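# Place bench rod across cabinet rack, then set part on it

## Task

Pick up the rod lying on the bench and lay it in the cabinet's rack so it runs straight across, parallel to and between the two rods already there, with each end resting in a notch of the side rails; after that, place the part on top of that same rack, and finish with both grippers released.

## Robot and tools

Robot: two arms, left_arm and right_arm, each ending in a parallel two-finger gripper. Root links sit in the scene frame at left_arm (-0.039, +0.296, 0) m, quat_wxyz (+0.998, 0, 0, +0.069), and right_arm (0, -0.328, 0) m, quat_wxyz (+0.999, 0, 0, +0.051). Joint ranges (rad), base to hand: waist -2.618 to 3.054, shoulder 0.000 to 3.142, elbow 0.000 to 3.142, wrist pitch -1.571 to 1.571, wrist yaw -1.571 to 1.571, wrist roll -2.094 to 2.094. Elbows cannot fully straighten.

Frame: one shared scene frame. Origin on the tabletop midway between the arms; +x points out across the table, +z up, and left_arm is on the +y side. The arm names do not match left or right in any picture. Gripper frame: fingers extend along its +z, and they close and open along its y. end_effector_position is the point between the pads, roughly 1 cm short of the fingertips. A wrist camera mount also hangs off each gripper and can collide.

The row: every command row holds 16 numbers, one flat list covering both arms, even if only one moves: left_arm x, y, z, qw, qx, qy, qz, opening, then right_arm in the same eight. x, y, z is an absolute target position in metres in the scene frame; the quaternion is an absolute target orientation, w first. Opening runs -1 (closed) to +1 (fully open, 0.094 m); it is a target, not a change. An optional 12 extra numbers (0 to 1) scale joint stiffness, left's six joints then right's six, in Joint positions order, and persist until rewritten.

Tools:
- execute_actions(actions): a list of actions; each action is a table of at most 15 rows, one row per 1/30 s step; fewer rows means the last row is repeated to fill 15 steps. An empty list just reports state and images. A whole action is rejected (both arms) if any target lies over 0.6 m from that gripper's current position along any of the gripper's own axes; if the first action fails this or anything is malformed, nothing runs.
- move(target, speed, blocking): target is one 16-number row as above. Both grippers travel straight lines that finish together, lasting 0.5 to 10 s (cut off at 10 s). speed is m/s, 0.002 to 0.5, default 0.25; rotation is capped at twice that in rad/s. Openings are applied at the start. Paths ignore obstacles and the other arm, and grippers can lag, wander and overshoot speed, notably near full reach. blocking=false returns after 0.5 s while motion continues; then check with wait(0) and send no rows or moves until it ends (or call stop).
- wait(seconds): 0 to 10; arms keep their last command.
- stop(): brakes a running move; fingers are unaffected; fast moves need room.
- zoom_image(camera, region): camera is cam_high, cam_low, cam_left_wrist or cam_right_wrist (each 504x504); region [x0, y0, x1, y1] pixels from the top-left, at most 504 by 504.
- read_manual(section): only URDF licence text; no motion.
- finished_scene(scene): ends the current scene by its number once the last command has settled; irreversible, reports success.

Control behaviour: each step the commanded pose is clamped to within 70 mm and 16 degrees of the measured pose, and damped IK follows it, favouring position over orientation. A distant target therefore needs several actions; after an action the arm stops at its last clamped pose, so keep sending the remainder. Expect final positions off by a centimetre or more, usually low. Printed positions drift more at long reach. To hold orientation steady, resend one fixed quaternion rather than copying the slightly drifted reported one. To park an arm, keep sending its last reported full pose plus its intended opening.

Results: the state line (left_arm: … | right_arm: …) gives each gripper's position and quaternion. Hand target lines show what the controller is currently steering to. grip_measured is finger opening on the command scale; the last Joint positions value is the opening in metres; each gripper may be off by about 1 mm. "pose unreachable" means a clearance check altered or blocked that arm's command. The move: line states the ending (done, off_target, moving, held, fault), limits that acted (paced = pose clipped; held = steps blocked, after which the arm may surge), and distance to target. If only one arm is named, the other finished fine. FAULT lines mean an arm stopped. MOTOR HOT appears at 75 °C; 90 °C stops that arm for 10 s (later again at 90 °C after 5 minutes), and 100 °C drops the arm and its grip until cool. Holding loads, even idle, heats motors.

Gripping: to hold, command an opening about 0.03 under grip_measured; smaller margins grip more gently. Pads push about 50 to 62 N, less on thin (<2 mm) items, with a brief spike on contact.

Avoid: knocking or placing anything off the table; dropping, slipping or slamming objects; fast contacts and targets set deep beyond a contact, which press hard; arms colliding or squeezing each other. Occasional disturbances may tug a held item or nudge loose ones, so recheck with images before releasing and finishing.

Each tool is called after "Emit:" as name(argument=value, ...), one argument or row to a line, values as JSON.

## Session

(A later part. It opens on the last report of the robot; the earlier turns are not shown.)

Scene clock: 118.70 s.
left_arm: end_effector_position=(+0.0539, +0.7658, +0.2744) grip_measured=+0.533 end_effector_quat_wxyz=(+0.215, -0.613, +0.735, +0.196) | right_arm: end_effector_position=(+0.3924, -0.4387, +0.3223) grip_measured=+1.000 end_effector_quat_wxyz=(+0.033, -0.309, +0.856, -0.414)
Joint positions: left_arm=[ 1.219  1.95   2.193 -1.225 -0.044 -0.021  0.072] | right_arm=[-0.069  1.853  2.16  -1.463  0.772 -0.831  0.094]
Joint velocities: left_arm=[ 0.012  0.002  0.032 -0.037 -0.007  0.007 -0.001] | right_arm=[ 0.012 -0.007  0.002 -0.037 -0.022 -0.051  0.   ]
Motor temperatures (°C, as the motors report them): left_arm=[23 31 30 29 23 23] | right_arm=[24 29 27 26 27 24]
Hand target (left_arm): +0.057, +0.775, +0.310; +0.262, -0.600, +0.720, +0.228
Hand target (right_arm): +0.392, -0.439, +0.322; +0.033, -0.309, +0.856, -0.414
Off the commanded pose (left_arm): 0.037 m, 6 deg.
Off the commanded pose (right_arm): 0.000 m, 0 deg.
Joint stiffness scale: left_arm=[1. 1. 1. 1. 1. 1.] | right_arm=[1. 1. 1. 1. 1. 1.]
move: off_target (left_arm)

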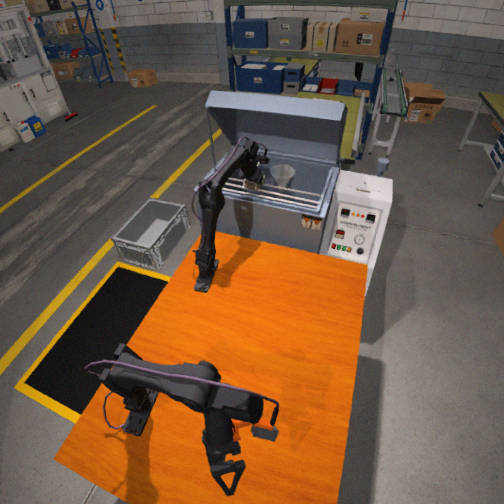

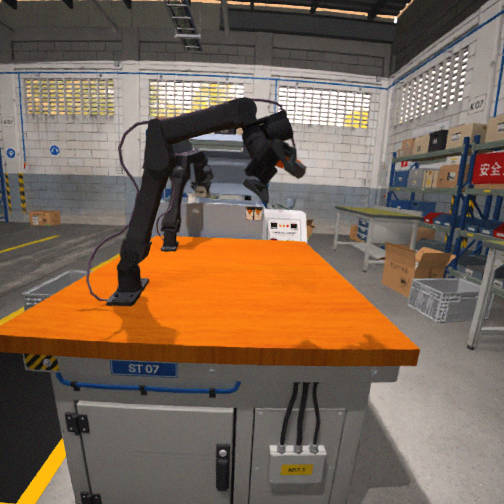

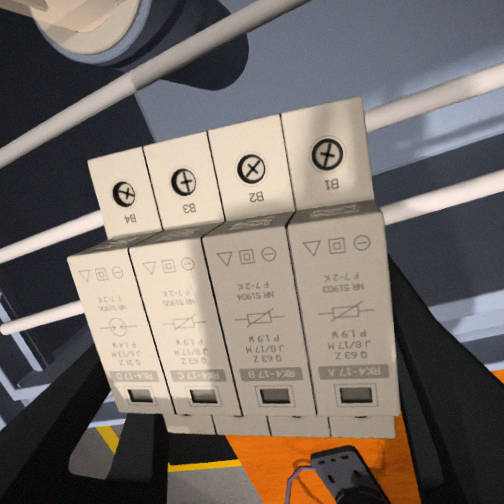

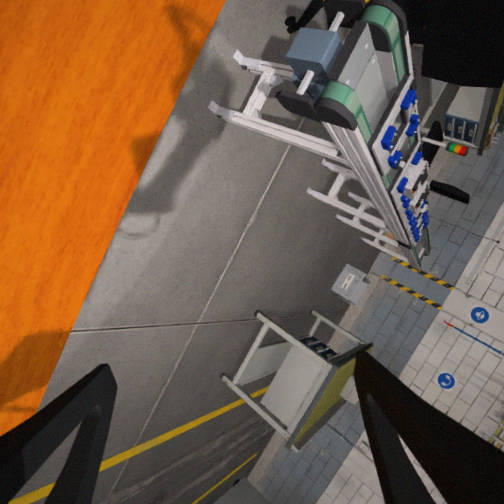

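Emit:
move(
  target=[0.06,0.792,0.283,0.287,-0.596,0.71,0.241,0.4,0.3924,-0.4387,0.3223,0.033,-0.309,0.856,-0.414,1],
  speed=0.04,
)

Scene clock: 123.27 s.
left_arm: end_effector_position=(+0.0591, +0.7795, +0.2464) grip_measured=+0.533 end_effector_quat_wxyz=(+0.234, -0.608, +0.731, +0.203) | right_arm: end_effector_position=(+0.3924, -0.4387, +0.3223) grip_measured=+1.000 end_effector_quat_wxyz=(+0.033, -0.309, +0.856, -0.414)
Joint positions: left_arm=[ 1.219  1.912  1.994 -1.025 -0.031 -0.021  0.072] | right_arm=[-0.069  1.853  2.16  -1.463  0.772 -0.831  0.094]
Joint velocities: left_arm=[-0.002 -0.007  0.002  0.066 -0.007 -0.007  0.   ] | right_arm=[ 0.022  0.007 -0.012 -0.007  0.022  0.037  0.   ]
Motor temperatures (°C, as the motors report them): left_arm=[23 32 30 30 23 23] | right_arm=[24 29 28 27 27 24]
Hand target (left_arm): +0.059, +0.789, +0.285; +0.286, -0.596, +0.711, +0.240
Hand target (right_arm): +0.392, -0.439, +0.322; +0.033, -0.309, +0.856, -0.414
Off the commanded pose (left_arm): 0.039 m, 8 deg.
Off the commanded pose (right_arm): 0.000 m, 0 deg.
Joint stiffness scale: left_arm=[1. 1. 1. 1. 1. 1.] | right_arm=[1. 1. 1. 1. 1. 1.]
move: off_target (left_arm)

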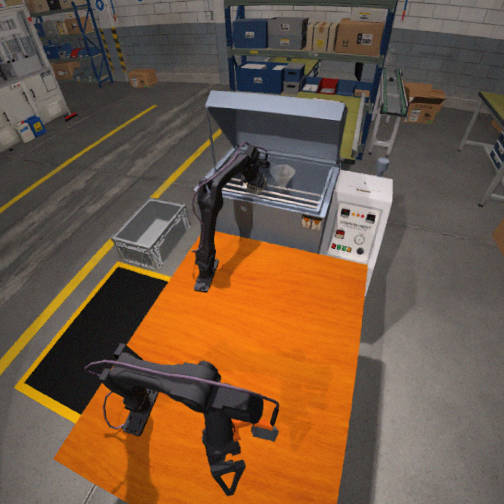

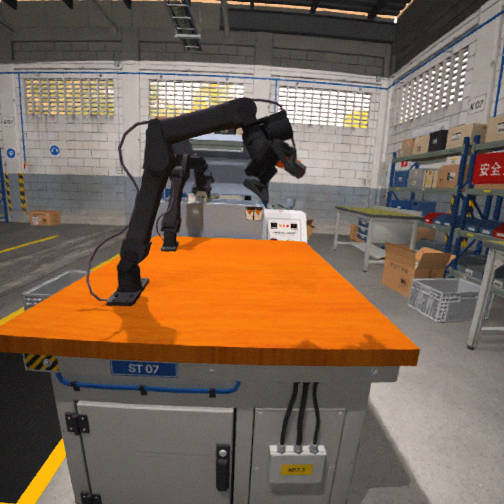

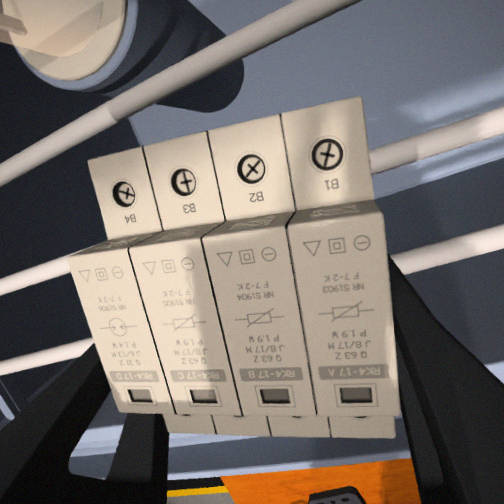

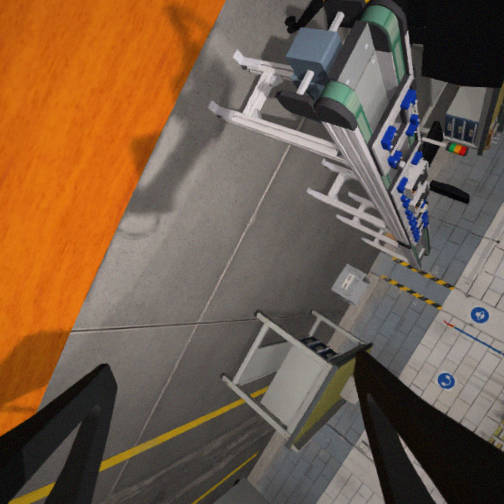

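Emit:
execute_actions(
  actions=[
    [[0.06,0.793,0.277,0.287,-0.596,0.71,0.241,0.4,0.3924,-0.4387,0.3223,0.033,-0.309,0.856,-0.414,1]],
    [[0.06,0.793,0.27,0.287,-0.596,0.71,0.241,0.4,0.3924,-0.4387,0.3223,0.033,-0.309,0.856,-0.414,1]],
    [[0.06,0.793,0.263,0.287,-0.596,0.71,0.241,0.4,0.3924,-0.4387,0.3223,0.033,-0.309,0.856,-0.414,1]],
    [[0.06,0.791,0.255,0.28,-0.598,0.714,0.235,0.4,0.3924,-0.4387,0.3223,0.033,-0.309,0.856,-0.414,1]],
  ],
)

Scene clock: 128.27 s.
left_arm: end_effector_position=(+0.0601, +0.7828, +0.2298) grip_measured=+0.533 end_effector_quat_wxyz=(+0.243, -0.606, +0.728, +0.209) | right_arm: end_effector_position=(+0.3924, -0.4387, +0.3223) grip_measured=+1.000 end_effector_quat_wxyz=(+0.033, -0.309, +0.856, -0.414)
Joint positions: left_arm=[ 1.219  1.881  1.87  -0.908 -0.03  -0.021  0.072] | right_arm=[-0.069  1.853  2.16  -1.463  0.772 -0.831  0.094]
Joint velocities: left_arm=[-0.022 -0.007  0.012 -0.007  0.022 -0.051 -0.   ] | right_arm=[-0.002 -0.002 -0.002 -0.081 -0.051 -0.037  0.   ]
Motor temperatures (°C, as the motors report them): left_arm=[23 33 29 31 23 23] | right_arm=[24 29 28 27 27 24]
Hand target (left_arm): +0.060, +0.789, +0.256; +0.279, -0.598, +0.714, +0.234
Hand target (right_arm): +0.392, -0.439, +0.322; +0.033, -0.309, +0.856, -0.414
Off the commanded pose (left_arm): 0.027 m, 6 deg.
Off the commanded pose (right_arm): 0.000 m, 0 deg.
Joint stiffness scale: left_arm=[1. 1. 1. 1. 1. 1.] | right_arm=[1. 1. 1. 1. 1. 1.]

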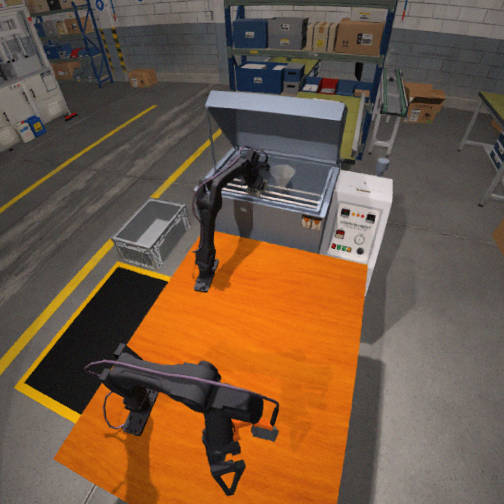

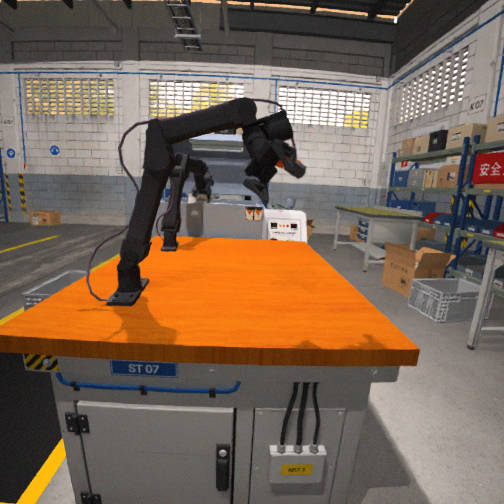

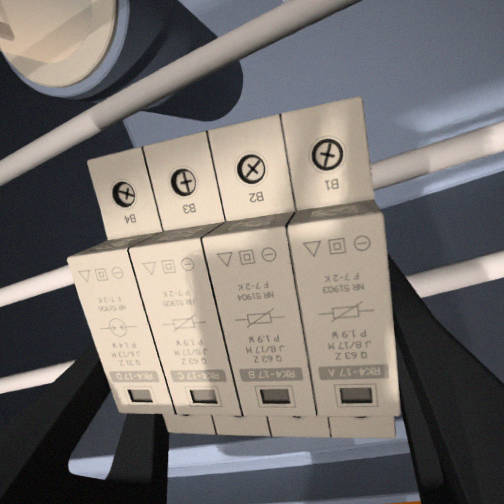

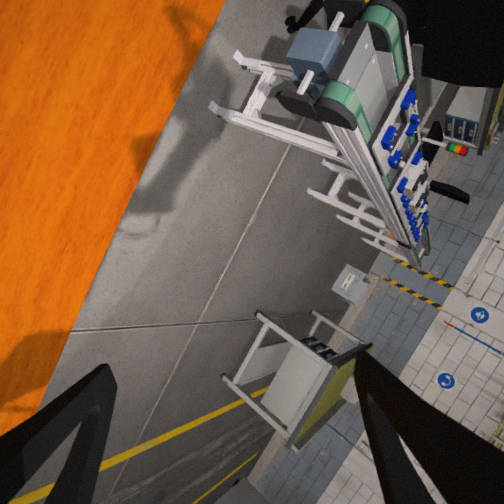

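Emit:
execute_actions(
  actions=[
    [[0.06,0.789,0.246,0.275,-0.6,0.716,0.231,0.4,0.3924,-0.4387,0.3223,0.033,-0.309,0.856,-0.414,1]],
    [[0.06,0.789,0.246,0.275,-0.6,0.716,0.231,1,0.3924,-0.4387,0.3223,0.033,-0.309,0.856,-0.414,1]],
  ],
)

Emit:
move(
  target=[0.05,0.72,0.33,0.275,-0.6,0.716,0.231,1,0.3924,-0.4387,0.3223,0.033,-0.309,0.856,-0.414,1],
  speed=0.12,
)

Scene clock: 132.93 s.
left_arm: end_effector_position=(+0.0615, +0.7893, +0.2364) grip_measured=+1.000 end_effector_quat_wxyz=(+0.262, -0.601, +0.721, +0.224) | right_arm: end_effector_position=(+0.3924, -0.4387, +0.3223) grip_measured=+1.000 end_effector_quat_wxyz=(+0.033, -0.309, +0.856, -0.414)
Joint positions: left_arm=[ 1.219  1.866  1.845 -0.847 -0.03  -0.021  0.094] | right_arm=[-0.069  1.853  2.16  -1.463  0.772 -0.831  0.094]
Joint velocities: left_arm=[ 0.002 -0.002 -0.002  0.066  0.037 -0.007  0.   ] | right_arm=[ 0.002  0.012 -0.002 -0.081  0.007 -0.051  0.   ]
Motor temperatures (°C, as the motors report them): left_arm=[23 34 29 31 23 23] | right_arm=[24 29 28 27 27 24]
Hand target (left_arm): +0.060, +0.789, +0.246; +0.275, -0.599, +0.716, +0.231
Hand target (right_arm): +0.392, -0.439, +0.322; +0.033, -0.309, +0.856, -0.414
Off the commanded pose (left_arm): 0.010 m, 2 deg.
Off the commanded pose (right_arm): 0.000 m, 0 deg.
Joint stiffness scale: left_arm=[1. 1. 1. 1. 1. 1.] | right_arm=[1. 1. 1. 1. 1. 1.]

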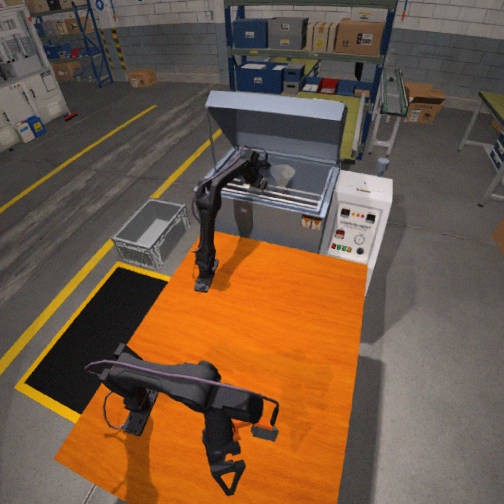

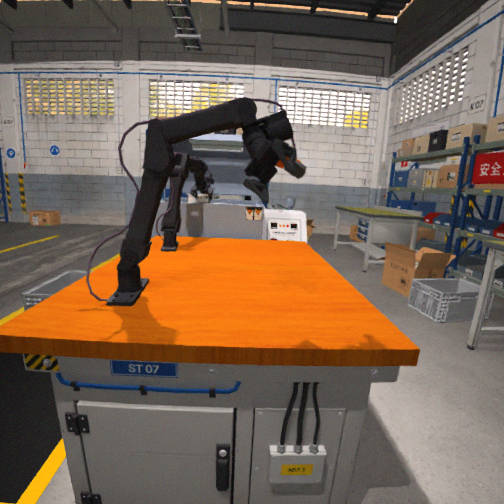

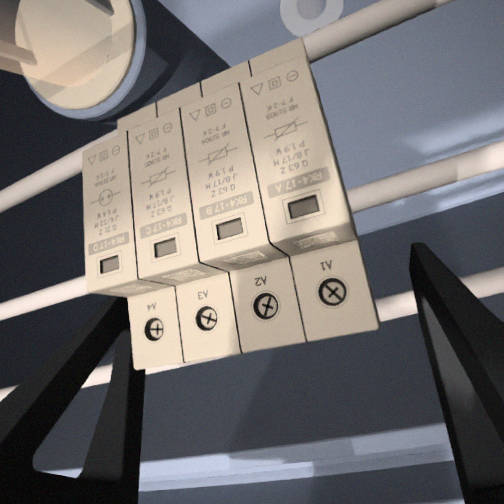

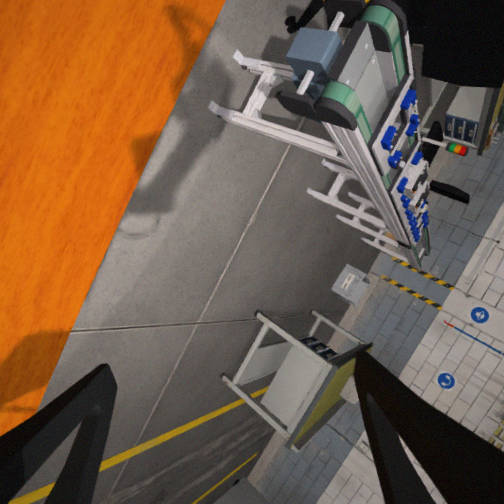

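Scene clock: 134.50 s.
left_arm: end_effector_position=(+0.0471, +0.7229, +0.3157) grip_measured=+1.000 end_effector_quat_wxyz=(+0.262, -0.601, +0.721, +0.224) | right_arm: end_effector_position=(+0.3924, -0.4387, +0.3223) grip_measured=+1.000 end_effector_quat_wxyz=(+0.033, -0.309, +0.856, -0.414)
Joint positions: left_arm=[ 1.219  1.708  1.986 -1.146 -0.03  -0.023  0.094] | right_arm=[-0.069  1.853  2.16  -1.463  0.772 -0.831  0.094]
Joint velocities: left_arm=[ 0.002 -0.017  0.007 -0.037 -0.022 -0.007  0.   ] | right_arm=[-0.002 -0.007 -0.007 -0.037 -0.066 -0.051  0.   ]
Motor temperatures (°C, as the motors report them): left_arm=[23 33 29 31 23 23] | right_arm=[24 29 28 27 27 24]
Hand target (left_arm): +0.050, +0.719, +0.330; +0.275, -0.599, +0.715, +0.231
Hand target (right_arm): +0.392, -0.439, +0.322; +0.033, -0.309, +0.856, -0.414
Off the commanded pose (left_arm): 0.015 m, 2 deg.
Off the commanded pose (right_arm): 0.000 m, 0 deg.
Joint stiffness scale: left_arm=[1. 1. 1. 1. 1. 1.] | right_arm=[1. 1. 1. 1. 1. 1.]
move: off_target (left_arm)

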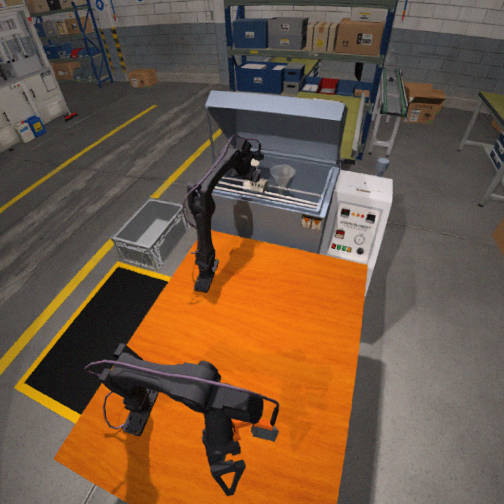

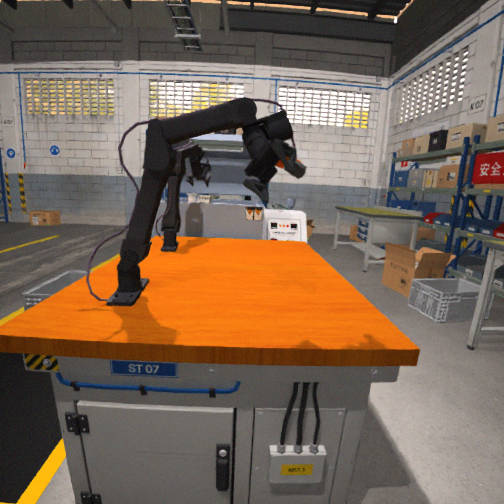

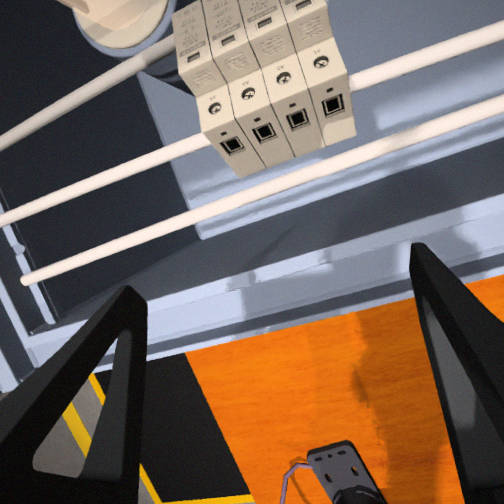

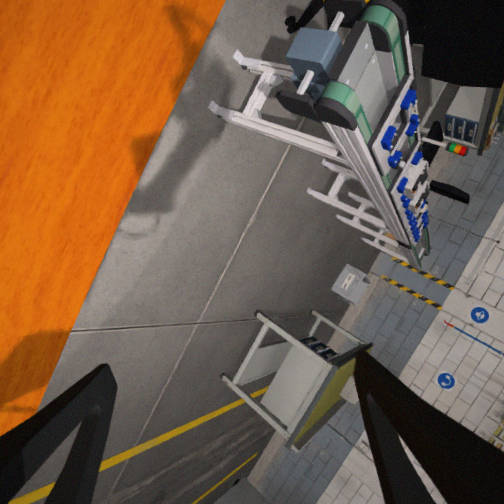

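Emit:
move(
  target=[0.06,0.79,0.31,0.242,-0.665,0.665,0.242,1,0.3924,-0.4387,0.3223,0.033,-0.309,0.856,-0.414,1],
  speed=0.12,
)

Emit:
zoom_image(
  camera="cam_high",
  region=[210,140,310,220],
)

Scene clock: 140.40 s.
left_arm: end_effector_position=(+0.0573, +0.7895, +0.3039) grip_measured=+1.000 end_effector_quat_wxyz=(+0.239, -0.663, +0.668, +0.238) | right_arm: end_effector_position=(+0.3924, -0.4387, +0.3223) grip_measured=+1.000 end_effector_quat_wxyz=(+0.033, -0.309, +0.856, -0.414)
Joint positions: left_arm=[ 1.184  2.047  2.412 -1.262 -0.153 -0.188  0.094] | right_arm=[-0.069  1.853  2.16  -1.463  0.772 -0.831  0.094]
Joint velocities: left_arm=[-0.002  0.017  0.022 -0.007 -0.081 -0.081  0.   ] | right_arm=[-0.022  0.017 -0.012 -0.007  0.007 -0.051  0.   ]
Motor temperatures (°C, as the motors report them): left_arm=[23 33 29 31 23 23] | right_arm=[24 29 28 27 27 24]
Hand target (left_arm): +0.060, +0.790, +0.309; -0.243, +0.664, -0.664, -0.242
Hand target (right_arm): +0.392, -0.439, +0.322; +0.033, -0.309, +0.856, -0.414
Off the commanded pose (left_arm): 0.007 m, 1 deg.
Off the commanded pose (right_arm): 0.000 m, 0 deg.
Joint stiffness scale: left_arm=[1. 1. 1. 1. 1. 1.] | right_arm=[1. 1. 1. 1. 1. 1.]
move: done

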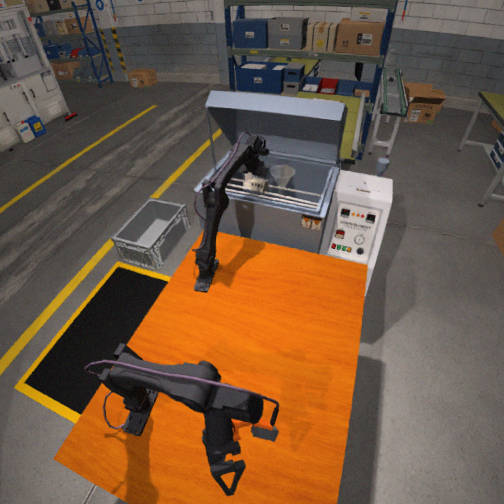

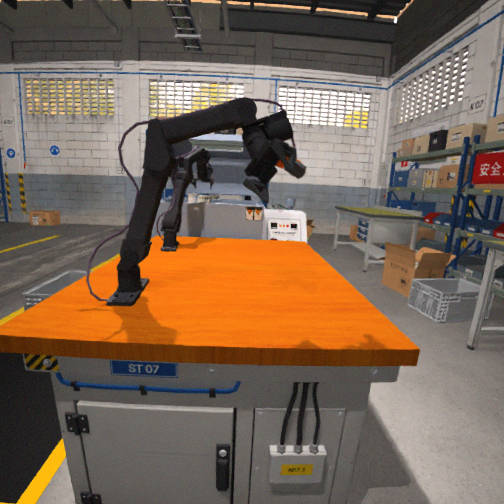

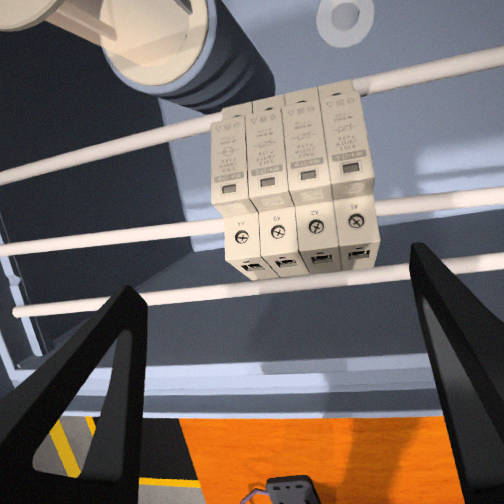

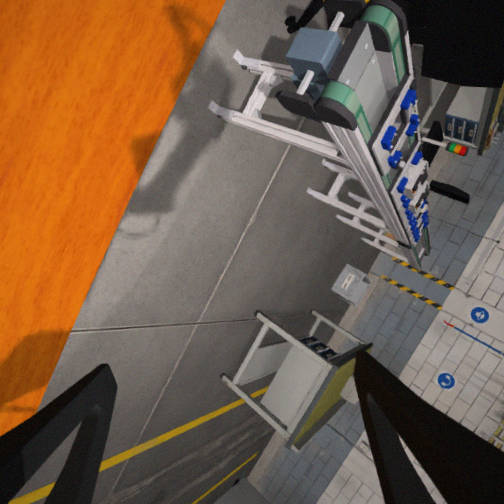

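Region (210, 140, 310, 220) of cam_high's 504x504 image, scaled by 5.040, with more detail than that image has; it fills the top 403 rows of this view, and the rest is white.

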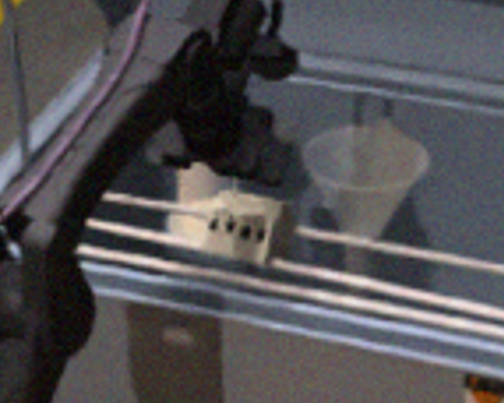

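Emit:
move(
  target=[0.066,0.815,0.232,0.213,-0.674,0.674,0.213,1,0.3924,-0.4387,0.3223,0.033,-0.309,0.856,-0.414,1],
  speed=0.05,
)

Scene clock: 145.17 s.
left_arm: end_effector_position=(+0.0637, +0.8131, +0.2370) grip_measured=+1.000 end_effector_quat_wxyz=(+0.210, -0.672, +0.677, +0.217) | right_arm: end_effector_position=(+0.3924, -0.4387, +0.3223) grip_measured=+1.000 end_effector_quat_wxyz=(+0.033, -0.309, +0.856, -0.414)
Joint positions: left_arm=[ 1.184  2.106  2.252 -1.12  -0.15  -0.195  0.094] | right_arm=[-0.069  1.853  2.16  -1.463  0.772 -0.831  0.094]
Joint velocities: left_arm=[ 0.002 -0.012 -0.007  0.037 -0.007  0.037  0.   ] | right_arm=[-0.012  0.007 -0.002 -0.081 -0.007 -0.007  0.   ]
Motor temperatures (°C, as the motors report them): left_arm=[23 33 29 30 23 23] | right_arm=[24 29 28 27 27 24]
Hand target (left_arm): +0.066, +0.815, +0.232; -0.213, +0.674, -0.674, -0.213
Hand target (right_arm): +0.392, -0.439, +0.322; +0.033, -0.309, +0.856, -0.414
Off the commanded pose (left_arm): 0.006 m, 1 deg.
Off the commanded pose (right_arm): 0.000 m, 0 deg.
Joint stiffness scale: left_arm=[1. 1. 1. 1. 1. 1.] | right_arm=[1. 1. 1. 1. 1. 1.]
move: done

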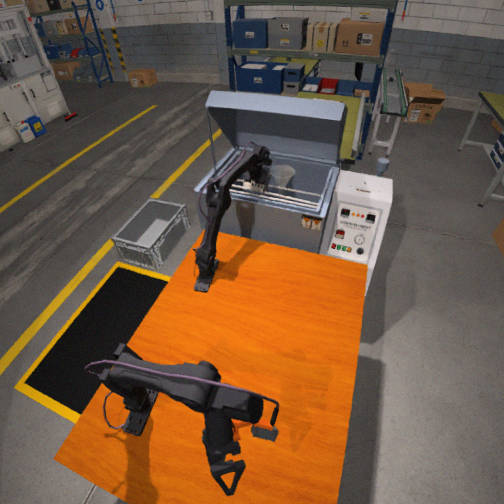

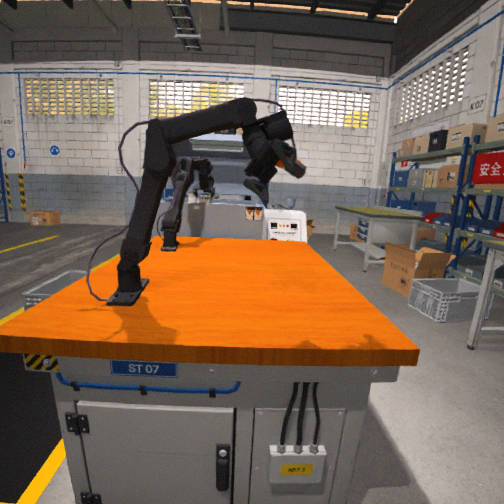

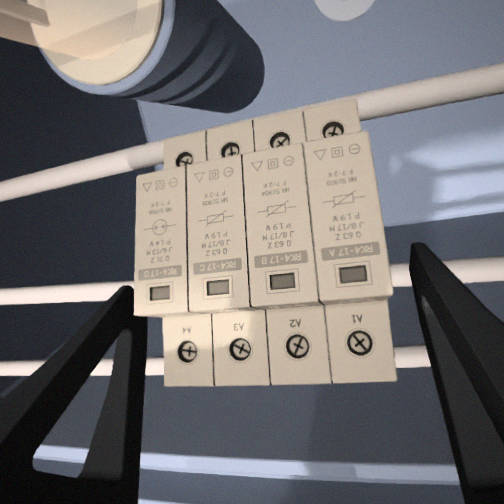

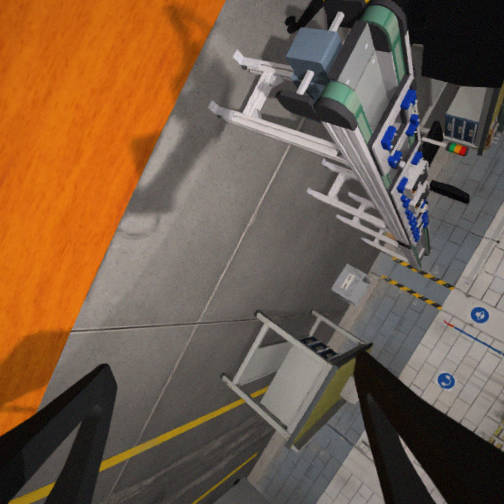

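Emit:
move(
  target=[0.066,0.823,0.222,0.213,-0.674,0.674,0.213,1,0.3924,-0.4387,0.3223,0.033,-0.309,0.856,-0.414,1],
  speed=0.03,
)

Emit:
move(
  target=[0.066,0.823,0.222,0.213,-0.674,0.674,0.213,0.4,0.3924,-0.4387,0.3223,0.033,-0.309,0.856,-0.414,1],
)

Emit:
move(
  target=[0.066,0.82,0.31,0.242,-0.665,0.665,0.242,0.4,0.3924,-0.4387,0.3223,0.033,-0.309,0.856,-0.414,1],
  speed=0.05,
)

Emit:
move(
  target=[0.066,0.77,0.33,0.395,-0.586,0.586,0.395,0.4,0.3924,-0.4387,0.3223,0.033,-0.309,0.856,-0.414,1],
  speed=0.15,
)

Emit:
zoom_image(
  camera="cam_low",
  region=[160,140,250,220],
)

Scene clock: 152.03 s.
left_arm: end_effector_position=(+0.0662, +0.8211, +0.2309) grip_measured=+1.000 end_effector_quat_wxyz=(+0.214, -0.671, +0.675, +0.219) | right_arm: end_effector_position=(+0.3924, -0.4387, +0.3223) grip_measured=+1.000 end_effector_quat_wxyz=(+0.033, -0.309, +0.856, -0.414)
Joint positions: left_arm=[ 1.184  2.126  2.252 -1.091 -0.148 -0.196  0.094] | right_arm=[-0.069  1.853  2.16  -1.463  0.772 -0.831  0.094]
Joint velocities: left_arm=[-0.002  0.012 -0.007  0.095  0.007  0.022  0.   ] | right_arm=[ 0.017 -0.022 -0.002  0.066 -0.037 -0.081  0.   ]
Motor temperatures (°C, as the motors report them): left_arm=[23 33 29 30 23 23] | right_arm=[24 29 28 27 27 24]
Hand target (left_arm): +0.066, +0.823, +0.222; -0.213, +0.674, -0.674, -0.213
Hand target (right_arm): +0.392, -0.439, +0.322; +0.033, -0.309, +0.856, -0.414
Off the commanded pose (left_arm): 0.009 m, 1 deg.
Off the commanded pose (right_arm): 0.000 m, 0 deg.
Joint stiffness scale: left_arm=[1. 1. 1. 1. 1. 1.] | right_arm=[1. 1. 1. 1. 1. 1.]
move: done

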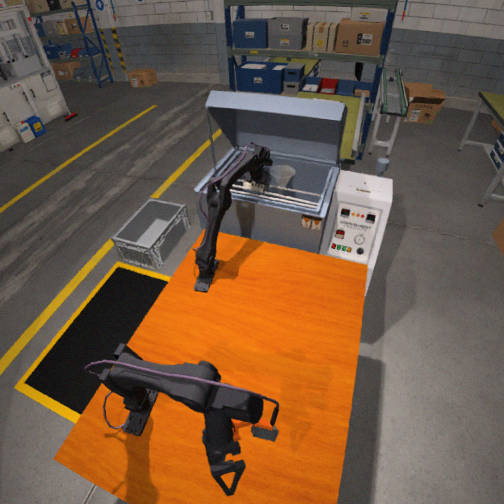

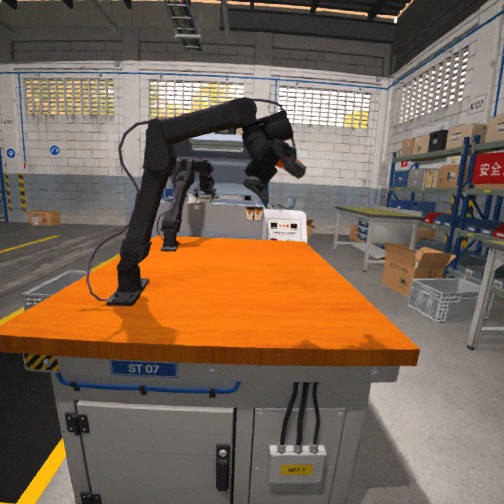

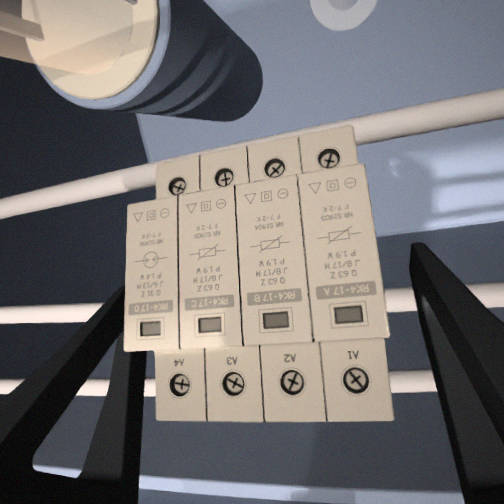

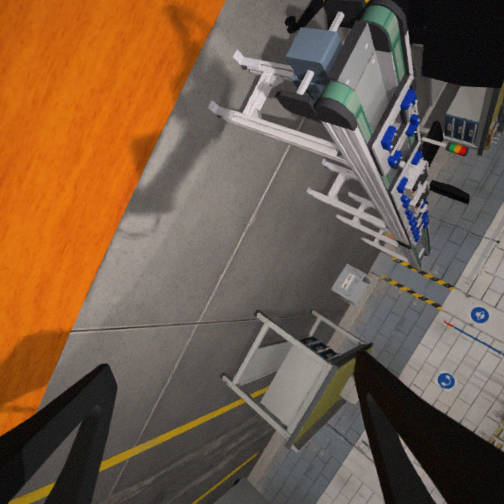

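Scene clock: 152.73 s.
left_arm: end_effector_position=(+0.0661, +0.8212, +0.2309) grip_measured=+0.530 end_effector_quat_wxyz=(+0.214, -0.671, +0.676, +0.219) | right_arm: end_effector_position=(+0.3924, -0.4387, +0.3223) grip_measured=+1.000 end_effector_quat_wxyz=(+0.033, -0.309, +0.856, -0.414)
Joint positions: left_arm=[ 1.184  2.126  2.252 -1.091 -0.148 -0.195  0.072] | right_arm=[-0.069  1.853  2.16  -1.463  0.772 -0.831  0.094]
Joint velocities: left_arm=[ 0.017  0.002  0.012 -0.051  0.051  0.007  0.001] | right_arm=[-0.002 -0.002 -0.002 -0.022 -0.007  0.007  0.   ]
Motor temperatures (°C, as the motors report them): left_arm=[23 33 29 30 23 23] | right_arm=[24 29 28 27 27 24]
Hand target (left_arm): +0.066, +0.823, +0.222; -0.213, +0.674, -0.674, -0.213
Hand target (right_arm): +0.392, -0.439, +0.322; +0.033, -0.309, +0.856, -0.414
Off the commanded pose (left_arm): 0.009 m, 1 deg.
Off the commanded pose (right_arm): 0.000 m, 0 deg.
Joint stiffness scale: left_arm=[1. 1. 1. 1. 1. 1.] | right_arm=[1. 1. 1. 1. 1. 1.]
move: done

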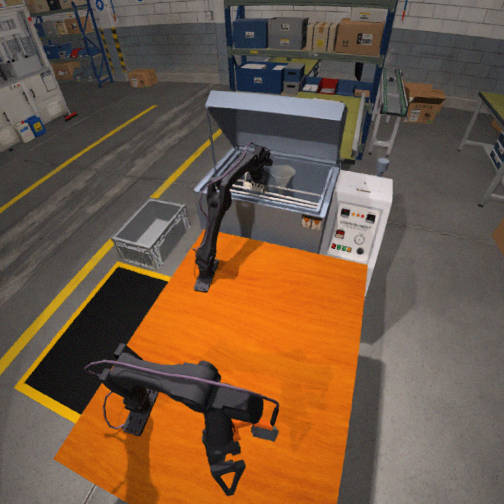

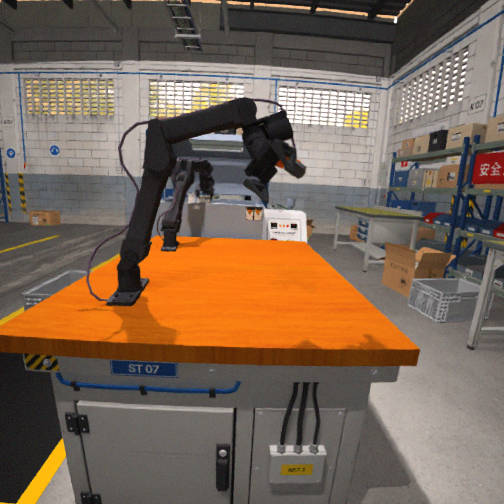

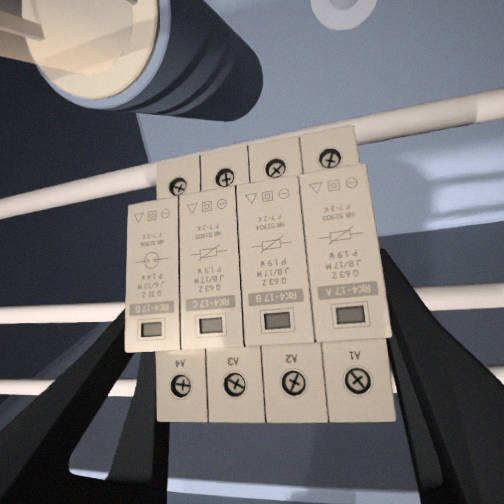

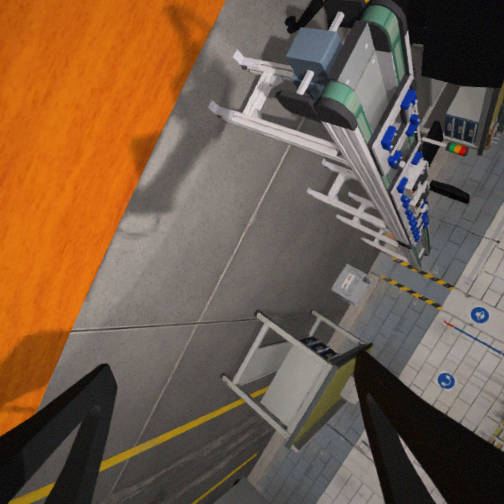

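Scene clock: 154.87 s.
left_arm: end_effector_position=(+0.0631, +0.8091, +0.2797) grip_measured=+0.530 end_effector_quat_wxyz=(+0.209, -0.671, +0.677, +0.216) | right_arm: end_effector_position=(+0.3924, -0.4387, +0.3223) grip_measured=+1.000 end_effector_quat_wxyz=(+0.033, -0.309, +0.856, -0.414)
Joint positions: left_arm=[ 1.184  2.321  2.831 -1.486 -0.148 -0.195  0.072] | right_arm=[-0.069  1.853  2.16  -1.463  0.772 -0.831  0.094]
Joint velocities: left_arm=[ 0.002  0.002 -0.012 -0.066 -0.022  0.051 -0.001] | right_arm=[-0.002  0.007 -0.002  0.037 -0.007 -0.037  0.   ]
Motor temperatures (°C, as the motors report them): left_arm=[23 33 29 31 23 23] | right_arm=[24 29 28 27 27 24]
Hand target (left_arm): +0.065, +0.816, +0.310; -0.250, +0.662, -0.662, -0.247
Hand target (right_arm): +0.392, -0.439, +0.322; +0.033, -0.309, +0.856, -0.414
Off the commanded pose (left_arm): 0.032 m, 5 deg.
Off the commanded pose (right_arm): 0.000 m, 0 deg.
Joint stiffness scale: left_arm=[1. 1. 1. 1. 1. 1.] | right_arm=[1. 1. 1. 1. 1. 1.]
elbow stopped short (left arm): the move would have taken joint 3 (elbow) straighter than the controller allows; a more bent joint 3 avoids this.
move: off_target (left_arm)

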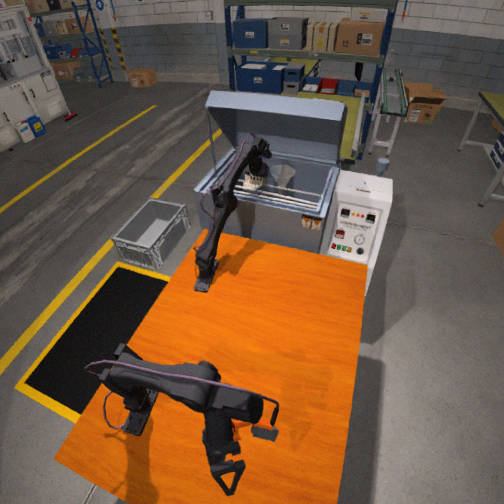

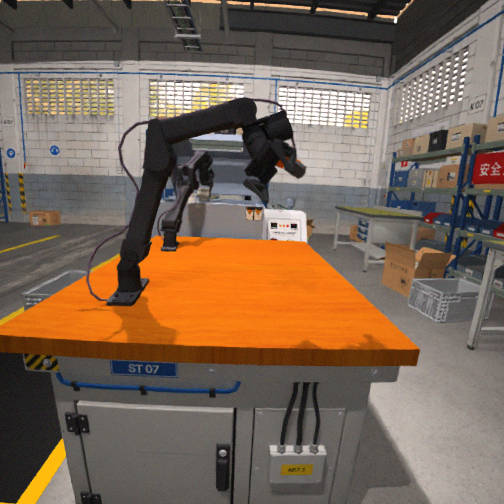

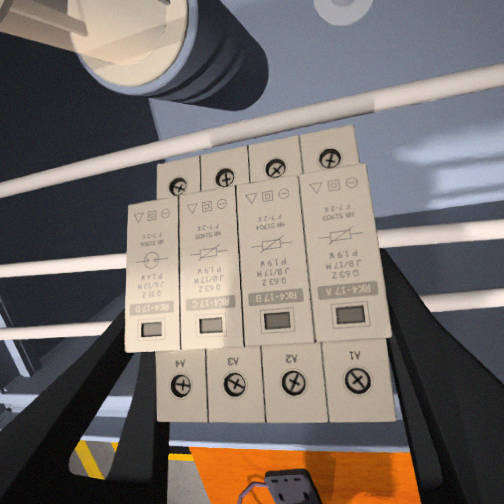

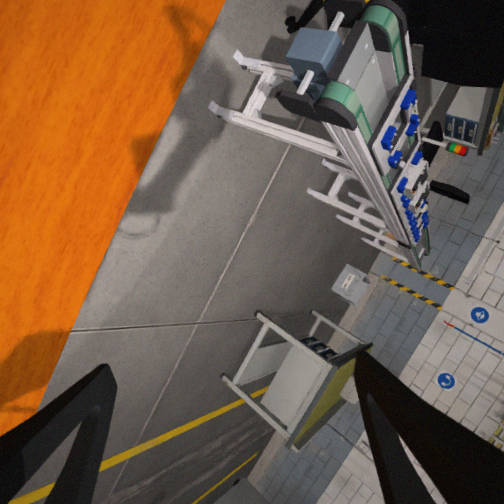

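Scene clock: 157.50 s.
left_arm: end_effector_position=(+0.0635, +0.7606, +0.2879) grip_measured=+0.530 end_effector_quat_wxyz=(+0.343, -0.607, +0.624, +0.353) | right_arm: end_effector_position=(+0.3924, -0.4387, +0.3223) grip_measured=+1.000 end_effector_quat_wxyz=(+0.033, -0.309, +0.856, -0.414)
Joint positions: left_arm=[ 1.112  1.568  1.465 -0.461 -0.274 -0.141  0.072] | right_arm=[-0.069  1.853  2.16  -1.463  0.772 -0.831  0.094]
Joint velocities: left_arm=[-0.012 -0.002 -0.012  0.022 -0.066 -0.022 -0.   ] | right_arm=[ 0.002  0.007  0.002 -0.037 -0.037  0.007  0.   ]
Motor temperatures (°C, as the motors report them): left_arm=[23 34 29 31 23 23] | right_arm=[24 29 28 27 27 24]
Hand target (left_arm): +0.065, +0.765, +0.333; -0.396, +0.588, -0.587, -0.391
Hand target (right_arm): +0.392, -0.439, +0.322; +0.033, -0.309, +0.856, -0.414
Off the commanded pose (left_arm): 0.043 m, 9 deg.
Off the commanded pose (right_arm): 0.000 m, 0 deg.
Joint stiffness scale: left_arm=[1. 1. 1. 1. 1. 1.] | right_arm=[1. 1. 1. 1. 1. 1.]
move: off_target (left_arm)

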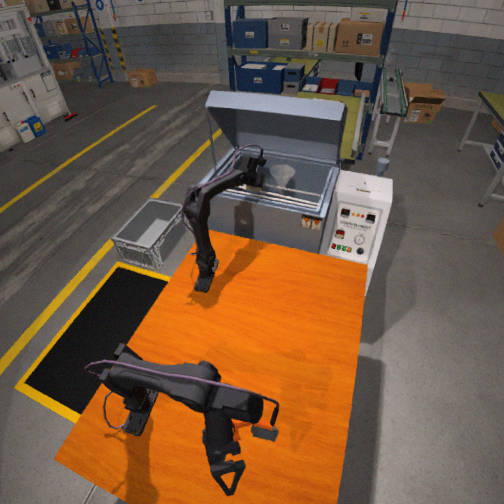

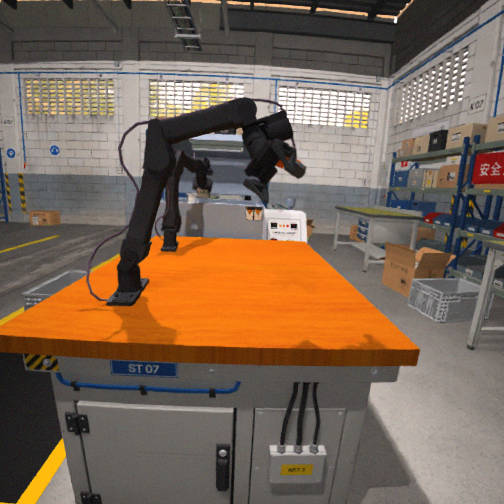

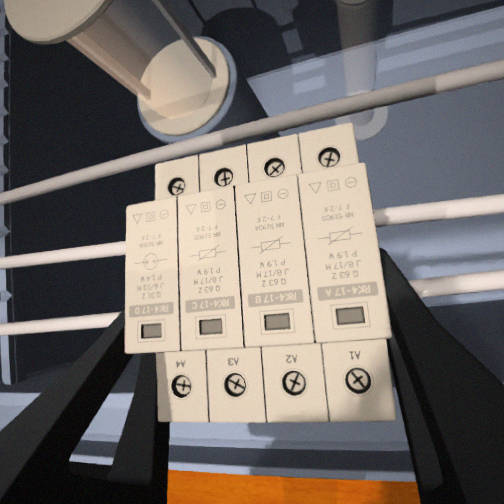

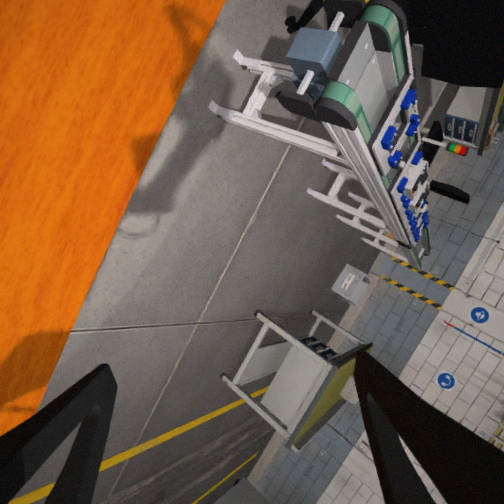

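Region (160, 140, 250, 220) of cam_low's 504x504 image, scaled by 5.600, with more detail than that image has.

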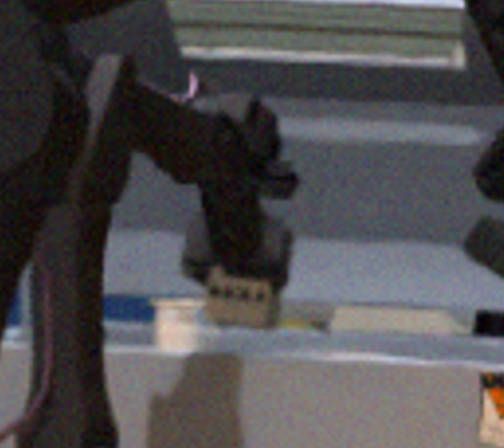

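Emit:
move(
  target=[0.066,0.77,0.315,0.478,-0.521,0.521,0.478,0.4,0.3924,-0.4387,0.3223,0.033,-0.309,0.856,-0.414,1],
  speed=0.12,
)

Emit:
zoom_image(
  camera="cam_low",
  region=[160,140,250,220],
)

Scene clock: 165.67 s.
left_arm: end_effector_position=(+0.0626, +0.7642, +0.2661) grip_measured=+0.530 end_effector_quat_wxyz=(+0.426, -0.546, +0.571, +0.442) | right_arm: end_effector_position=(+0.3924, -0.4387, +0.3223) grip_measured=+1.000 end_effector_quat_wxyz=(+0.033, -0.309, +0.856, -0.414)
Joint positions: left_arm=[ 1.1    1.487  1.034  0.19  -0.318 -0.043  0.072] | right_arm=[-0.069  1.853  2.16  -1.463  0.772 -0.831  0.094]
Joint velocities: left_arm=[-0.007 -0.007 -0.017 -0.022  0.022  0.007 -0.001] | right_arm=[ 0.002 -0.022 -0.012 -0.022 -0.007  0.007  0.   ]
Motor temperatures (°C, as the motors report them): left_arm=[23 34 29 35 23 23] | right_arm=[24 29 28 27 27 24]
Hand target (left_arm): +0.064, +0.764, +0.315; -0.478, +0.522, -0.523, -0.475
Hand target (right_arm): +0.392, -0.439, +0.322; +0.033, -0.309, +0.856, -0.414
Off the commanded pose (left_arm): 0.049 m, 10 deg.
Off the commanded pose (right_arm): 0.000 m, 0 deg.
Joint stiffness scale: left_arm=[1. 1. 1. 1. 1. 1.] | right_arm=[1. 1. 1. 1. 1. 1.]
move: off_target (left_arm)

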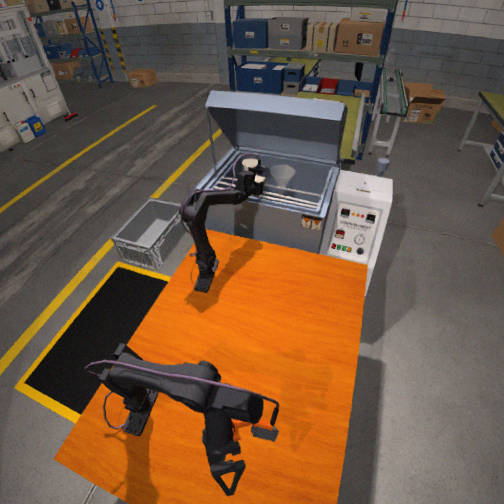

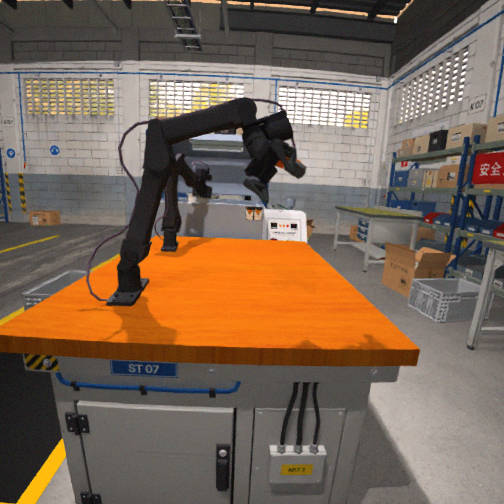

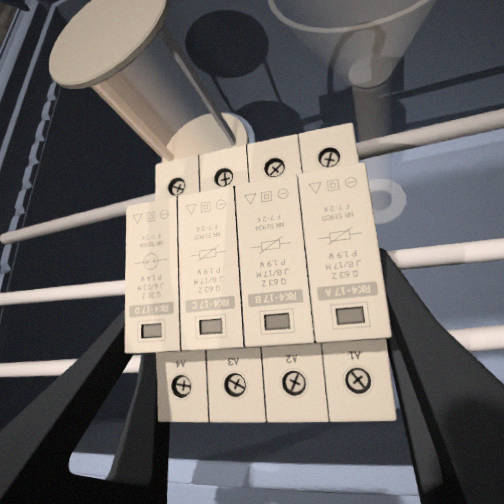

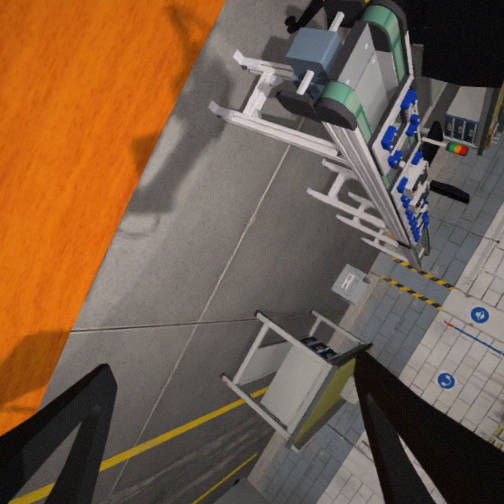

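Region (160, 140, 250, 220) of cam_low's 504x504 image, scaled by 5.600, with more detail than that image has.

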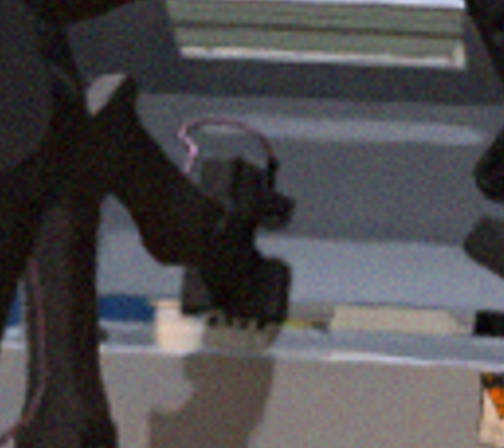

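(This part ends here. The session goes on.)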